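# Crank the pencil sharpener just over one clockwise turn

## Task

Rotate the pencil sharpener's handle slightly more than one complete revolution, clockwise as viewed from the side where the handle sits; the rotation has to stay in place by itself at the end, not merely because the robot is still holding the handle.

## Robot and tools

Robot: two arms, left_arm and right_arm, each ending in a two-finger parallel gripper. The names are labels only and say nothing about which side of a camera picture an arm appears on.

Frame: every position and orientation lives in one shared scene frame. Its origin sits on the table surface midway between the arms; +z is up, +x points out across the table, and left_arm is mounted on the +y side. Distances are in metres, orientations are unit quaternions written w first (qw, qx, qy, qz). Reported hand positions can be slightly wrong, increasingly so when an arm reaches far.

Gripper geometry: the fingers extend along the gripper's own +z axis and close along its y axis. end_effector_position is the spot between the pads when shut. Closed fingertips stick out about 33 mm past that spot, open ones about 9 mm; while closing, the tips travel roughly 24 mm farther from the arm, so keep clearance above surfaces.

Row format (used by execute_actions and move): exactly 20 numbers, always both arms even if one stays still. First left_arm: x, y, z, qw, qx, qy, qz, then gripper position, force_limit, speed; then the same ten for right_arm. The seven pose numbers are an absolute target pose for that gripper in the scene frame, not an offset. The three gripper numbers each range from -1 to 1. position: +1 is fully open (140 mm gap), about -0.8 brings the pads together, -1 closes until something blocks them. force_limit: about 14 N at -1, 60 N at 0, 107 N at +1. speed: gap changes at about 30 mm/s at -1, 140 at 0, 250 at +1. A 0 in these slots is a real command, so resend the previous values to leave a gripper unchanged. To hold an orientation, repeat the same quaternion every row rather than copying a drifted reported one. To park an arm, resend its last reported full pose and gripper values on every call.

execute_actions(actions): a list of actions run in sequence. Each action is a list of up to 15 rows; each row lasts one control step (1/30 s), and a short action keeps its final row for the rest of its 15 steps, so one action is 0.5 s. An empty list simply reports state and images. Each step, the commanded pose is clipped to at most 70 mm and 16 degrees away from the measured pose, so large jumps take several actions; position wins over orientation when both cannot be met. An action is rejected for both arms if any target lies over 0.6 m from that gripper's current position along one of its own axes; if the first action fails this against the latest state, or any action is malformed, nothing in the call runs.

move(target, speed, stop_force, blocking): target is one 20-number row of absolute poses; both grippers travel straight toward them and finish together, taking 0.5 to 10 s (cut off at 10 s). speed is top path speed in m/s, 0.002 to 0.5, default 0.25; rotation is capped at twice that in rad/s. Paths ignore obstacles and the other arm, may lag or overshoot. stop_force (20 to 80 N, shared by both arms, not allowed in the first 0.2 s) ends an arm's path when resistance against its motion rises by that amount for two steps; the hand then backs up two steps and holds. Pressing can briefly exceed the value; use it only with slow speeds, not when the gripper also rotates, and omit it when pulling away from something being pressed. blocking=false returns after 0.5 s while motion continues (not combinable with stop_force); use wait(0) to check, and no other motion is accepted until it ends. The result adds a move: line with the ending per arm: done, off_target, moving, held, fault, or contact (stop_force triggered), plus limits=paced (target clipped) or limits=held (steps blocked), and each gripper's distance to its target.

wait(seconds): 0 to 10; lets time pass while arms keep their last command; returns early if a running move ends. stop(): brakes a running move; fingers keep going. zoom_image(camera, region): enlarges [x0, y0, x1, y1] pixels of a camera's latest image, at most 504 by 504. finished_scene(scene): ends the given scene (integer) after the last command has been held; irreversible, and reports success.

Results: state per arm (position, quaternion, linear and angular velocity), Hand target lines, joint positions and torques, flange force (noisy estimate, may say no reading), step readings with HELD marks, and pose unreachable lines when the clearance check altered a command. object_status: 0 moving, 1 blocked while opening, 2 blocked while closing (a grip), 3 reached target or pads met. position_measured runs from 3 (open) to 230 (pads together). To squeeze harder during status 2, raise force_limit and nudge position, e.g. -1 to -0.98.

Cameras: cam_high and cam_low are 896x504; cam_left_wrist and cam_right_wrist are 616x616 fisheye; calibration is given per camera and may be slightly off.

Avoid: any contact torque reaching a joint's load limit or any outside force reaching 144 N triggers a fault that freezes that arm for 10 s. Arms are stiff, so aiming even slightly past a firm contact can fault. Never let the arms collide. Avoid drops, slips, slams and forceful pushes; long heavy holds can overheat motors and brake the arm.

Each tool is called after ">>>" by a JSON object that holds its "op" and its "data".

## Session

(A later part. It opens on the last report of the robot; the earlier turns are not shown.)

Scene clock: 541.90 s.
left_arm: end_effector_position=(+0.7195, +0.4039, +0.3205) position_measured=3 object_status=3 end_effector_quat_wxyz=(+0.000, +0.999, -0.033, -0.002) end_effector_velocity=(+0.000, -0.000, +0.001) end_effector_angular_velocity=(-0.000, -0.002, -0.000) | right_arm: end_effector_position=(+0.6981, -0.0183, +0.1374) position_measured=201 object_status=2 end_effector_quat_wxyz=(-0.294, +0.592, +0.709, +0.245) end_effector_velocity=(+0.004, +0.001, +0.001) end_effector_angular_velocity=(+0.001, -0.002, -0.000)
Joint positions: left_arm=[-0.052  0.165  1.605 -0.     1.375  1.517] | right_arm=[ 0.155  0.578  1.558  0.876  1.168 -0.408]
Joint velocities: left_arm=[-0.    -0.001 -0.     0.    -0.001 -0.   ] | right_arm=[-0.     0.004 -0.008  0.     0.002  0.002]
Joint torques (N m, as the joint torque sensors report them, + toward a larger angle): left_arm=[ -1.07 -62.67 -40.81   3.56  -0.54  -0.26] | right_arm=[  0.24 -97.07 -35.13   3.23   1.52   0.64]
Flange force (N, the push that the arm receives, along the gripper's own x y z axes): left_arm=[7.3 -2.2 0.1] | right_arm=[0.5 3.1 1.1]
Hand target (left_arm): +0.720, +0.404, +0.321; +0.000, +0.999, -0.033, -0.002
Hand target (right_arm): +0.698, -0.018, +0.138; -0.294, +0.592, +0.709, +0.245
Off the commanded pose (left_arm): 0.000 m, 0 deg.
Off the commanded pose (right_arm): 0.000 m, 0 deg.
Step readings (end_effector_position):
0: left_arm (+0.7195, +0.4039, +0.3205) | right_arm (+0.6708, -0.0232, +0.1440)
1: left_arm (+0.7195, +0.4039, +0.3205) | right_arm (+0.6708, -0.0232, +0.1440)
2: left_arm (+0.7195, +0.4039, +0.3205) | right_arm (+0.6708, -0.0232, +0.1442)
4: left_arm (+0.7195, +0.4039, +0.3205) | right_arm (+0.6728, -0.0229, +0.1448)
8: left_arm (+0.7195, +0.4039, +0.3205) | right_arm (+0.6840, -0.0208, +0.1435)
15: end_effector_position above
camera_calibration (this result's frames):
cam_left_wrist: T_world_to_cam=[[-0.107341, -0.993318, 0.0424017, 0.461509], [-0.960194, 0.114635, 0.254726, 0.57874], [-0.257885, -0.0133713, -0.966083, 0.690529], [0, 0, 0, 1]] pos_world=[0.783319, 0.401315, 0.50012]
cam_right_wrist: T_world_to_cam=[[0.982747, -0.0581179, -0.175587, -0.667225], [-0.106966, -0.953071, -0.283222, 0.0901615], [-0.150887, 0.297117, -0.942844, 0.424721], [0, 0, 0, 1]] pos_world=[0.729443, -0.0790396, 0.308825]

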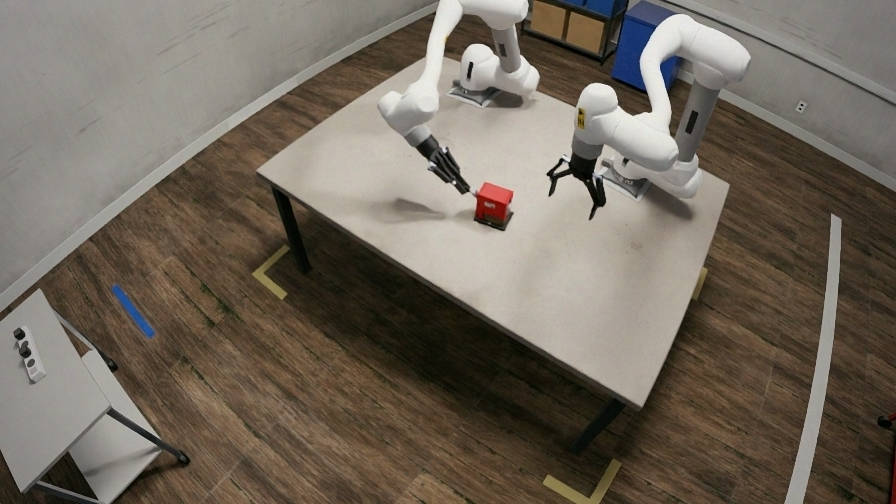

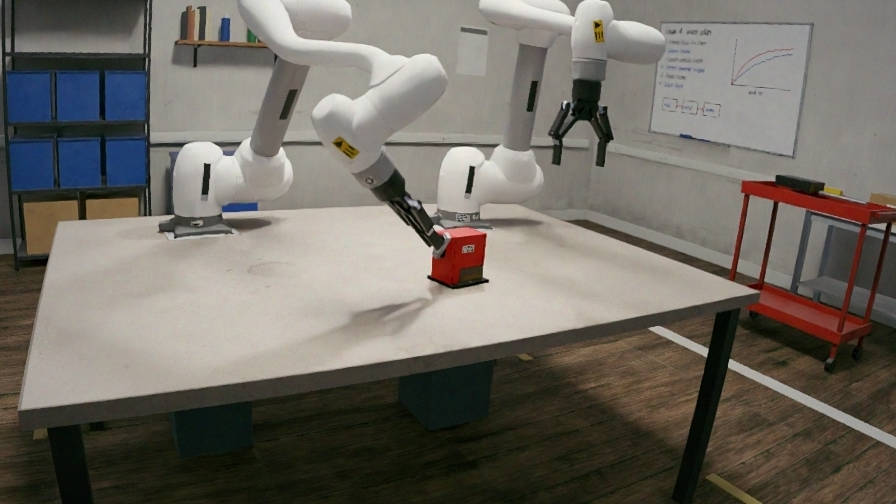

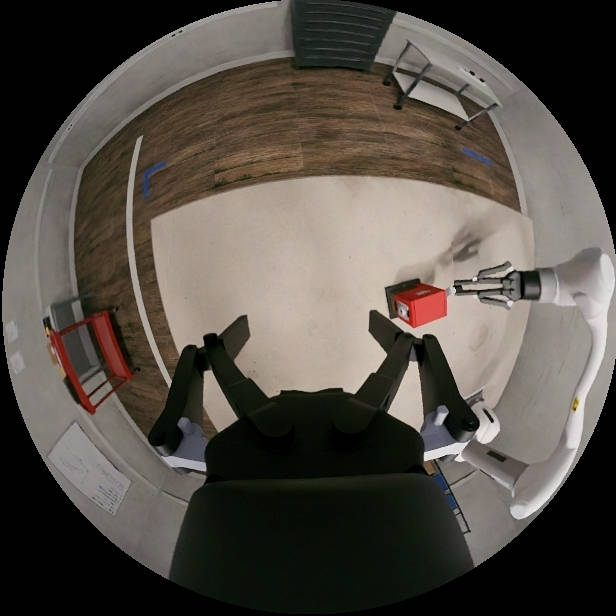

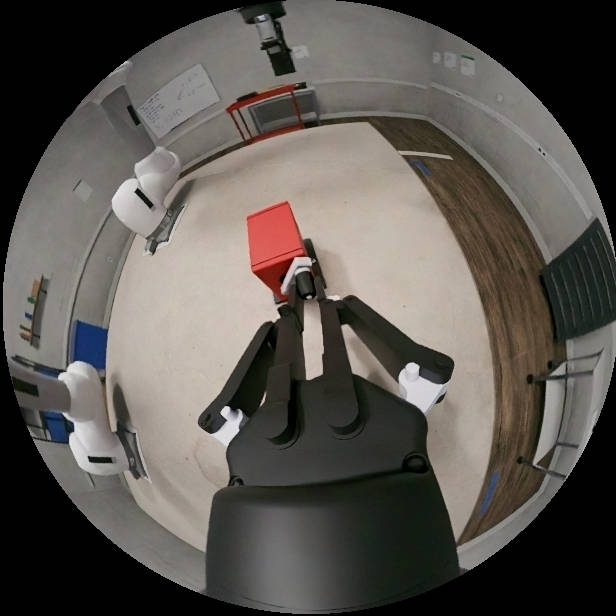

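>>> {"op": "execute_actions", "data": {"actions": [[[0.7195,0.4039,0.3205,0,0.999,-0.033,-0.002,1,0,0,0.6983,-0.0184,0.1375,-0.2938,0.592,0.7093,0.2452,-0.3,-0.3,0],[0.7195,0.4039,0.3205,0,0.999,-0.033,-0.002,1,0,0,0.6983,-0.0184,0.1375,-0.2938,0.592,0.7093,0.2452,-0.3,-0.3,0],[0.7195,0.4039,0.3205,0,0.999,-0.033,-0.002,1,0,0,0.6983,-0.0184,0.1375,-0.2938,0.592,0.7093,0.2452,-0.3,-0.3,0],[0.7195,0.4039,0.3205,0,0.999,-0.033,-0.002,1,0,0,0.6983,-0.0184,0.1375,-0.2938,0.592,0.7093,0.2452,-0.3,-0.3,0],[0.7195,0.4039,0.3205,0,0.999,-0.033,-0.002,1,0,0,0.6984,-0.0192,0.1383,-0.2938,0.592,0.7093,0.2452,-0.3,-0.3,0],[0.7195,0.4039,0.3205,0,0.999,-0.033,-0.002,1,0,0,0.6988,-0.0213,0.1404,-0.2938,0.592,0.7093,0.2452,-0.3,-0.3,0],[0.7195,0.4039,0.3205,0,0.999,-0.033,-0.002,1,0,0,0.6994,-0.0244,0.1435,-0.2938,0.592,0.7093,0.2452,-0.3,-0.3,0],[0.7195,0.4039,0.3205,0,0.999,-0.033,-0.002,1,0,0,0.7001,-0.0283,0.1474,-0.2938,0.592,0.7093,0.2452,-0.3,-0.3,0],[0.7195,0.4039,0.3205,0,0.999,-0.033,-0.002,1,0,0,0.7008,-0.0324,0.1515,-0.2938,0.592,0.7093,0.2452,-0.3,-0.3,0],[0.7195,0.4039,0.3205,0,0.999,-0.033,-0.002,1,0,0,0.7015,-0.0365,0.1556,-0.2938,0.592,0.7093,0.2452,-0.3,-0.3,0],[0.7195,0.4039,0.3205,0,0.999,-0.033,-0.002,1,0,0,0.7022,-0.0404,0.1595,-0.2938,0.592,0.7093,0.2452,-0.3,-0.3,0],[0.7195,0.4039,0.3205,0,0.999,-0.033,-0.002,1,0,0,0.7028,-0.0435,0.1626,-0.2938,0.592,0.7093,0.2452,-0.3,-0.3,0],[0.7195,0.4039,0.3205,0,0.999,-0.033,-0.002,1,0,0,0.7032,-0.0456,0.1647,-0.2938,0.592,0.7093,0.2452,-0.3,-0.3,0],[0.7195,0.4039,0.3205,0,0.999,-0.033,-0.002,1,0,0,0.7033,-0.0464,0.1655,-0.2938,0.592,0.7093,0.2452,-0.3,-0.3,0]]]}}

>>> {"op": "zoom_image", "data": {"camera": "cam_right_wrist", "region": [230, 190, 370, 330]}}

Scene clock: 551.03 s.
left_arm: end_effector_position=(+0.7195, +0.4039, +0.3205) position_measured=3 object_status=3 end_effector_quat_wxyz=(+0.000, +0.999, -0.033, -0.002) end_effector_velocity=(-0.000, +0.000, +0.001) end_effector_angular_velocity=(+0.001, -0.002, -0.001) | right_arm: end_effector_position=(+0.7034, -0.0457, +0.1649) position_measured=167 object_status=3 end_effector_quat_wxyz=(-0.294, +0.592, +0.709, +0.245) end_effector_velocity=(+0.005, -0.030, +0.028) end_effector_angular_velocity=(-0.001, +0.001, +0.001)
Joint positions: left_arm=[-0.052  0.165  1.605 -0.     1.375  1.517] | right_arm=[ 0.12   0.553  1.542  0.854  1.216 -0.396]
Joint velocities: left_arm=[ 0.    -0.001 -0.     0.001 -0.     0.001] | right_arm=[-0.038 -0.025 -0.017 -0.024  0.054  0.012]
Joint torques (N m, as the joint torque sensors report them, + toward a larger angle): left_arm=[ -0.43 -61.53 -40.65   3.64  -0.45  -0.54] | right_arm=[  9.33 -84.84 -34.27   3.26   0.72   1.31]
Flange force (N, the push that the arm receives, along the gripper's own x y z axes): left_arm=[6.4 -1.6 0.1] | right_arm=[-4.6 0.2 2.9]
Hand target (left_arm): +0.720, +0.404, +0.321; +0.000, +0.999, -0.033, -0.002
Hand target (right_arm): +0.703, -0.046, +0.165; -0.294, +0.592, +0.709, +0.245
Off the commanded pose (left_arm): 0.000 m, 0 deg.
Off the commanded pose (right_arm): 0.001 m, 0 deg.
Step readings (end_effector_position):
0: left_arm (+0.7195, +0.4039, +0.3205) | right_arm (+0.6983, -0.0183, +0.1375)
1: left_arm (+0.7195, +0.4039, +0.3205) | right_arm (+0.6983, -0.0184, +0.1375)
2: left_arm (+0.7195, +0.4039, +0.3205) | right_arm (+0.6983, -0.0184, +0.1375)
4: left_arm (+0.7195, +0.4039, +0.3205) | right_arm (+0.6983, -0.0184, +0.1375)
8: left_arm (+0.7195, +0.4039, +0.3205) | right_arm (+0.6991, -0.0228, +0.1417)
15: end_effector_position above
camera_calibration (this result's frames):
cam_left_wrist: T_world_to_cam=[[-0.107341, -0.993318, 0.0424019, 0.461509], [-0.960194, 0.114635, 0.254726, 0.57874], [-0.257885, -0.0133715, -0.966083, 0.69053], [0, 0, 0, 1]] pos_world=[0.783319, 0.401315, 0.50012]
cam_right_wrist: T_world_to_cam=[[0.98281, -0.0585423, -0.175094, -0.66932], [-0.107257, -0.952981, -0.283412, 0.072669], [-0.15027, 0.29732, -0.942878, 0.459135], [0, 0, 0, 1]] pos_world=[0.734602, -0.106441, 0.33631]

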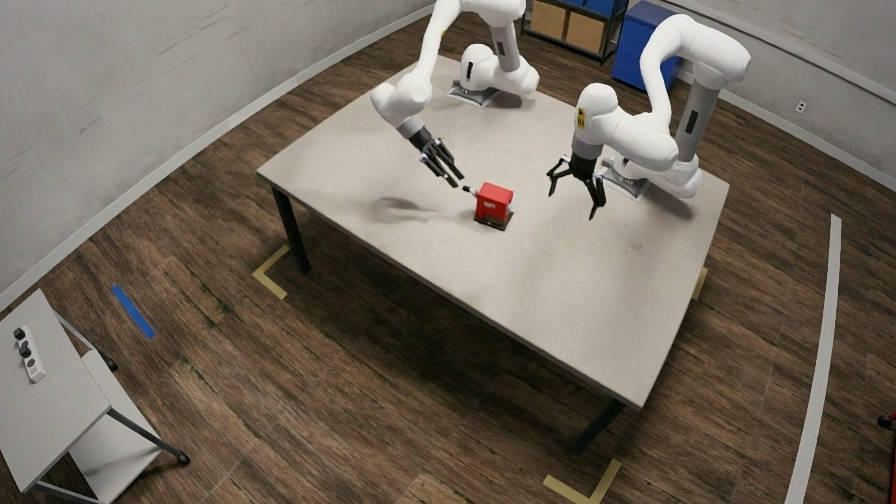

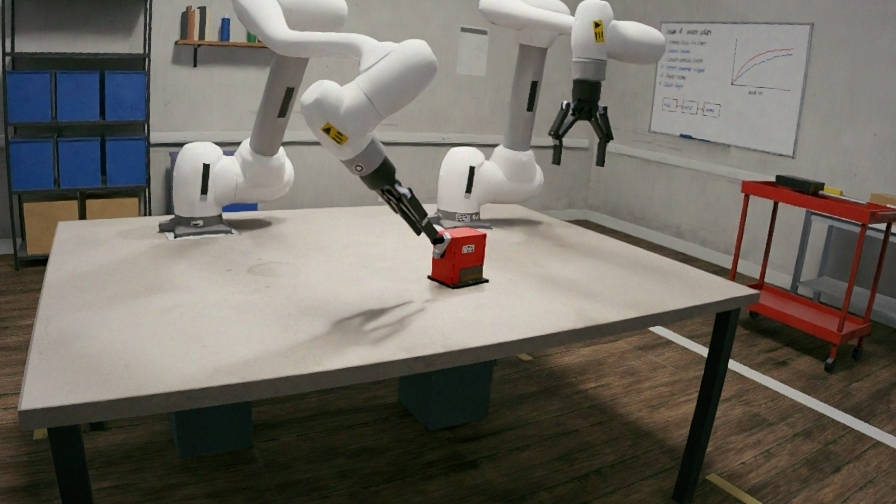

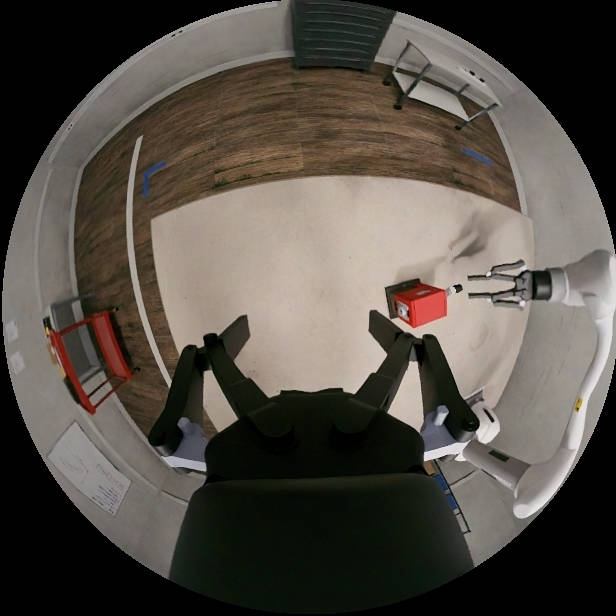

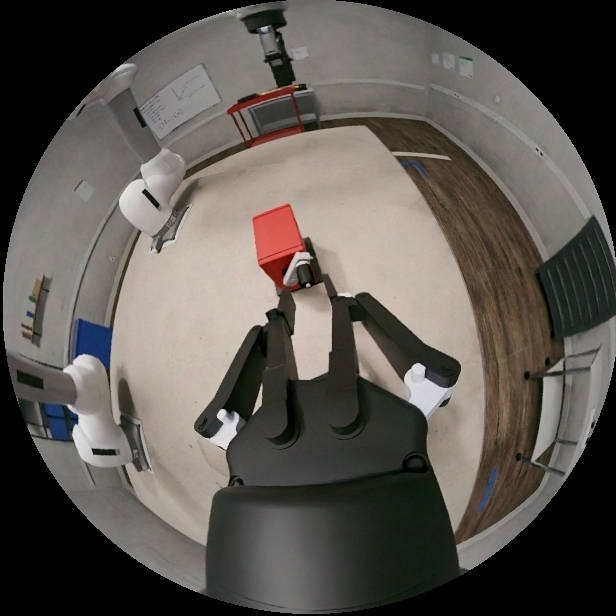

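Region (230, 190, 370, 330) of cam_right_wrist's 616x616 image, scaled by 3.600, with more detail than that image has.

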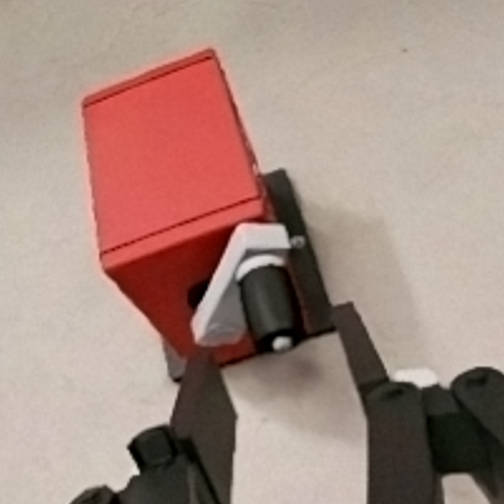

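The gripper is open and clear, and the crank sits about 30° past the top. I'll take one more look to check that it stays there.

>>> {"op": "execute_actions", "data": {"actions": []}}

>>> {"op": "zoom_image", "data": {"camera": "cam_right_wrist", "region": [230, 190, 370, 330]}}

Scene clock: 553.53 s.
left_arm: end_effector_position=(+0.7195, +0.4039, +0.3205) position_measured=3 object_status=3 end_effector_quat_wxyz=(+0.000, +0.999, -0.033, -0.002) end_effector_velocity=(-0.000, -0.000, +0.001) end_effector_angular_velocity=(-0.000, -0.000, +0.000) | right_arm: end_effector_position=(+0.7033, -0.0464, +0.1655) position_measured=167 object_status=3 end_effector_quat_wxyz=(-0.294, +0.592, +0.709, +0.245) end_effector_velocity=(+0.000, +0.000, +0.001) end_effector_angular_velocity=(+0.001, -0.001, +0.000)
Joint positions: left_arm=[-0.052  0.165  1.605 -0.     1.375  1.517] | right_arm=[ 0.12   0.553  1.542  0.853  1.218 -0.396]
Joint velocities: left_arm=[-0.    -0.001  0.    -0.     0.001 -0.   ] | right_arm=[ 0.    -0.    -0.001  0.001  0.    -0.   ]
Joint torques (N m, as the joint torque sensors report them, + toward a larger angle): left_arm=[ -1.42 -61.49 -41.03   3.7   -0.65  -0.28] | right_arm=[ -1.72 -93.96 -37.78   4.11   0.59   0.69]
Flange force (N, the push that the arm receives, along the gripper's own x y z axes): left_arm=[5.7 -2.6 0.3] | right_arm=[-0.4 2.2 2.6]
Hand target (left_arm): +0.720, +0.404, +0.321; +0.000, +0.999, -0.033, -0.002
Hand target (right_arm): +0.703, -0.046, +0.165; -0.294, +0.592, +0.709, +0.245
Off the commanded pose (left_arm): 0.000 m, 0 deg.
Off the commanded pose (right_arm): 0.000 m, 0 deg.
camera_calibration (this result's frames):
cam_left_wrist: T_world_to_cam=[[-0.107341, -0.993318, 0.0424019, 0.461509], [-0.960194, 0.114635, 0.254726, 0.57874], [-0.257885, -0.0133714, -0.966083, 0.69053], [0, 0, 0, 1]] pos_world=[0.783319, 0.401315, 0.50012]
cam_right_wrist: T_world_to_cam=[[0.982764, -0.0582729, -0.17544, -0.669121], [-0.107083, -0.953037, -0.283291, 0.0720297], [-0.150693, 0.297195, -0.94285, 0.460166], [0, 0, 0, 1]] pos_world=[0.734645, -0.107104, 0.336882]

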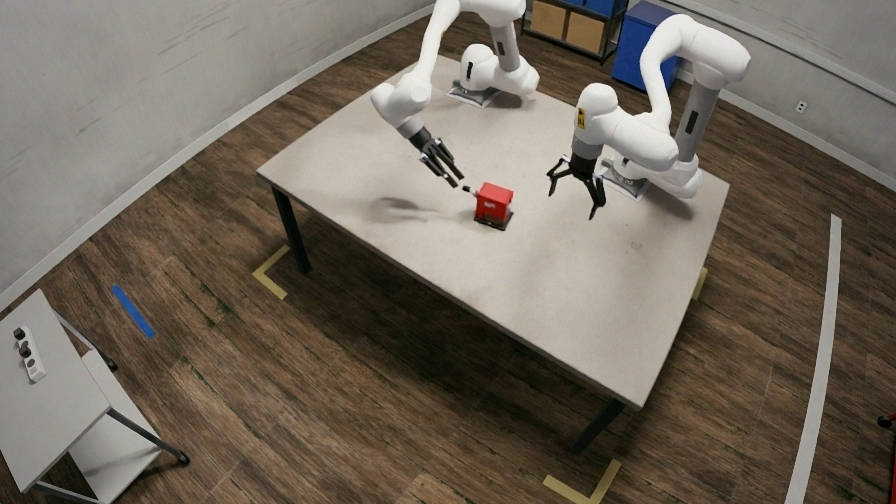

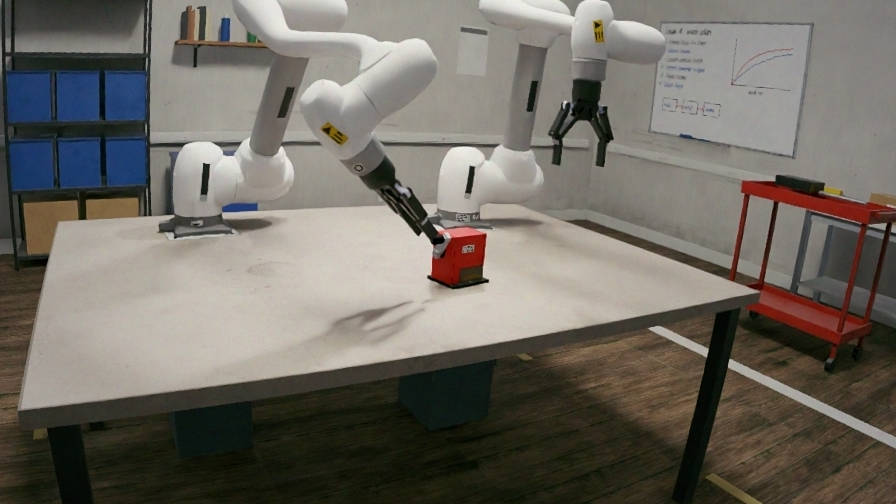

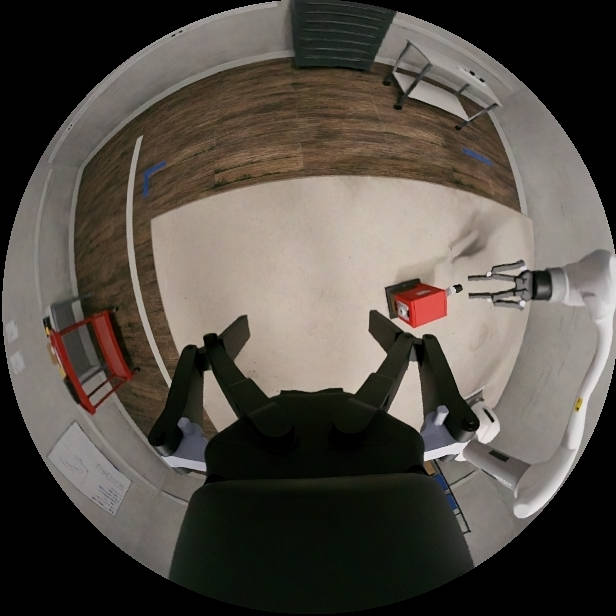

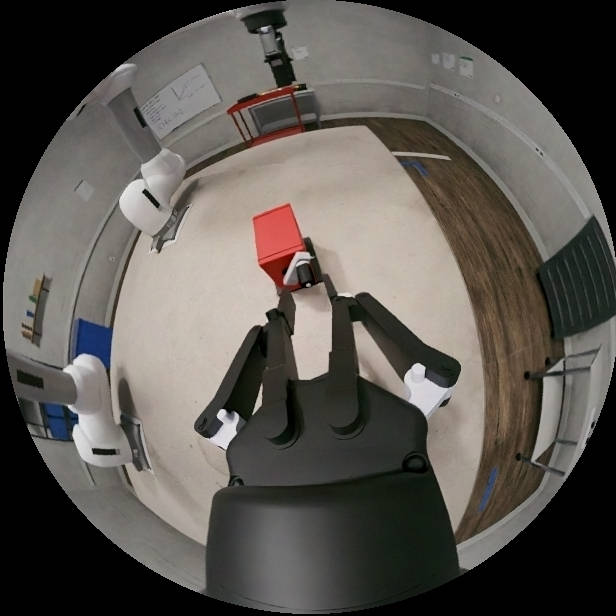

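Region (230, 190, 370, 330) of cam_right_wrist's 616x616 image, scaled by 3.600, with more detail than that image has.

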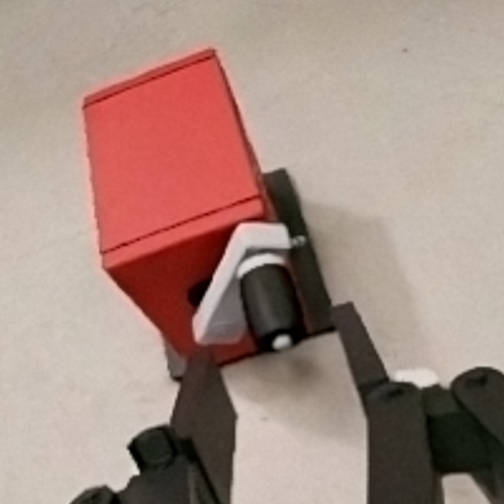

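>>> {"op": "finished_scene", "data": {"scene": 2}}

The scene is finished: the task was done.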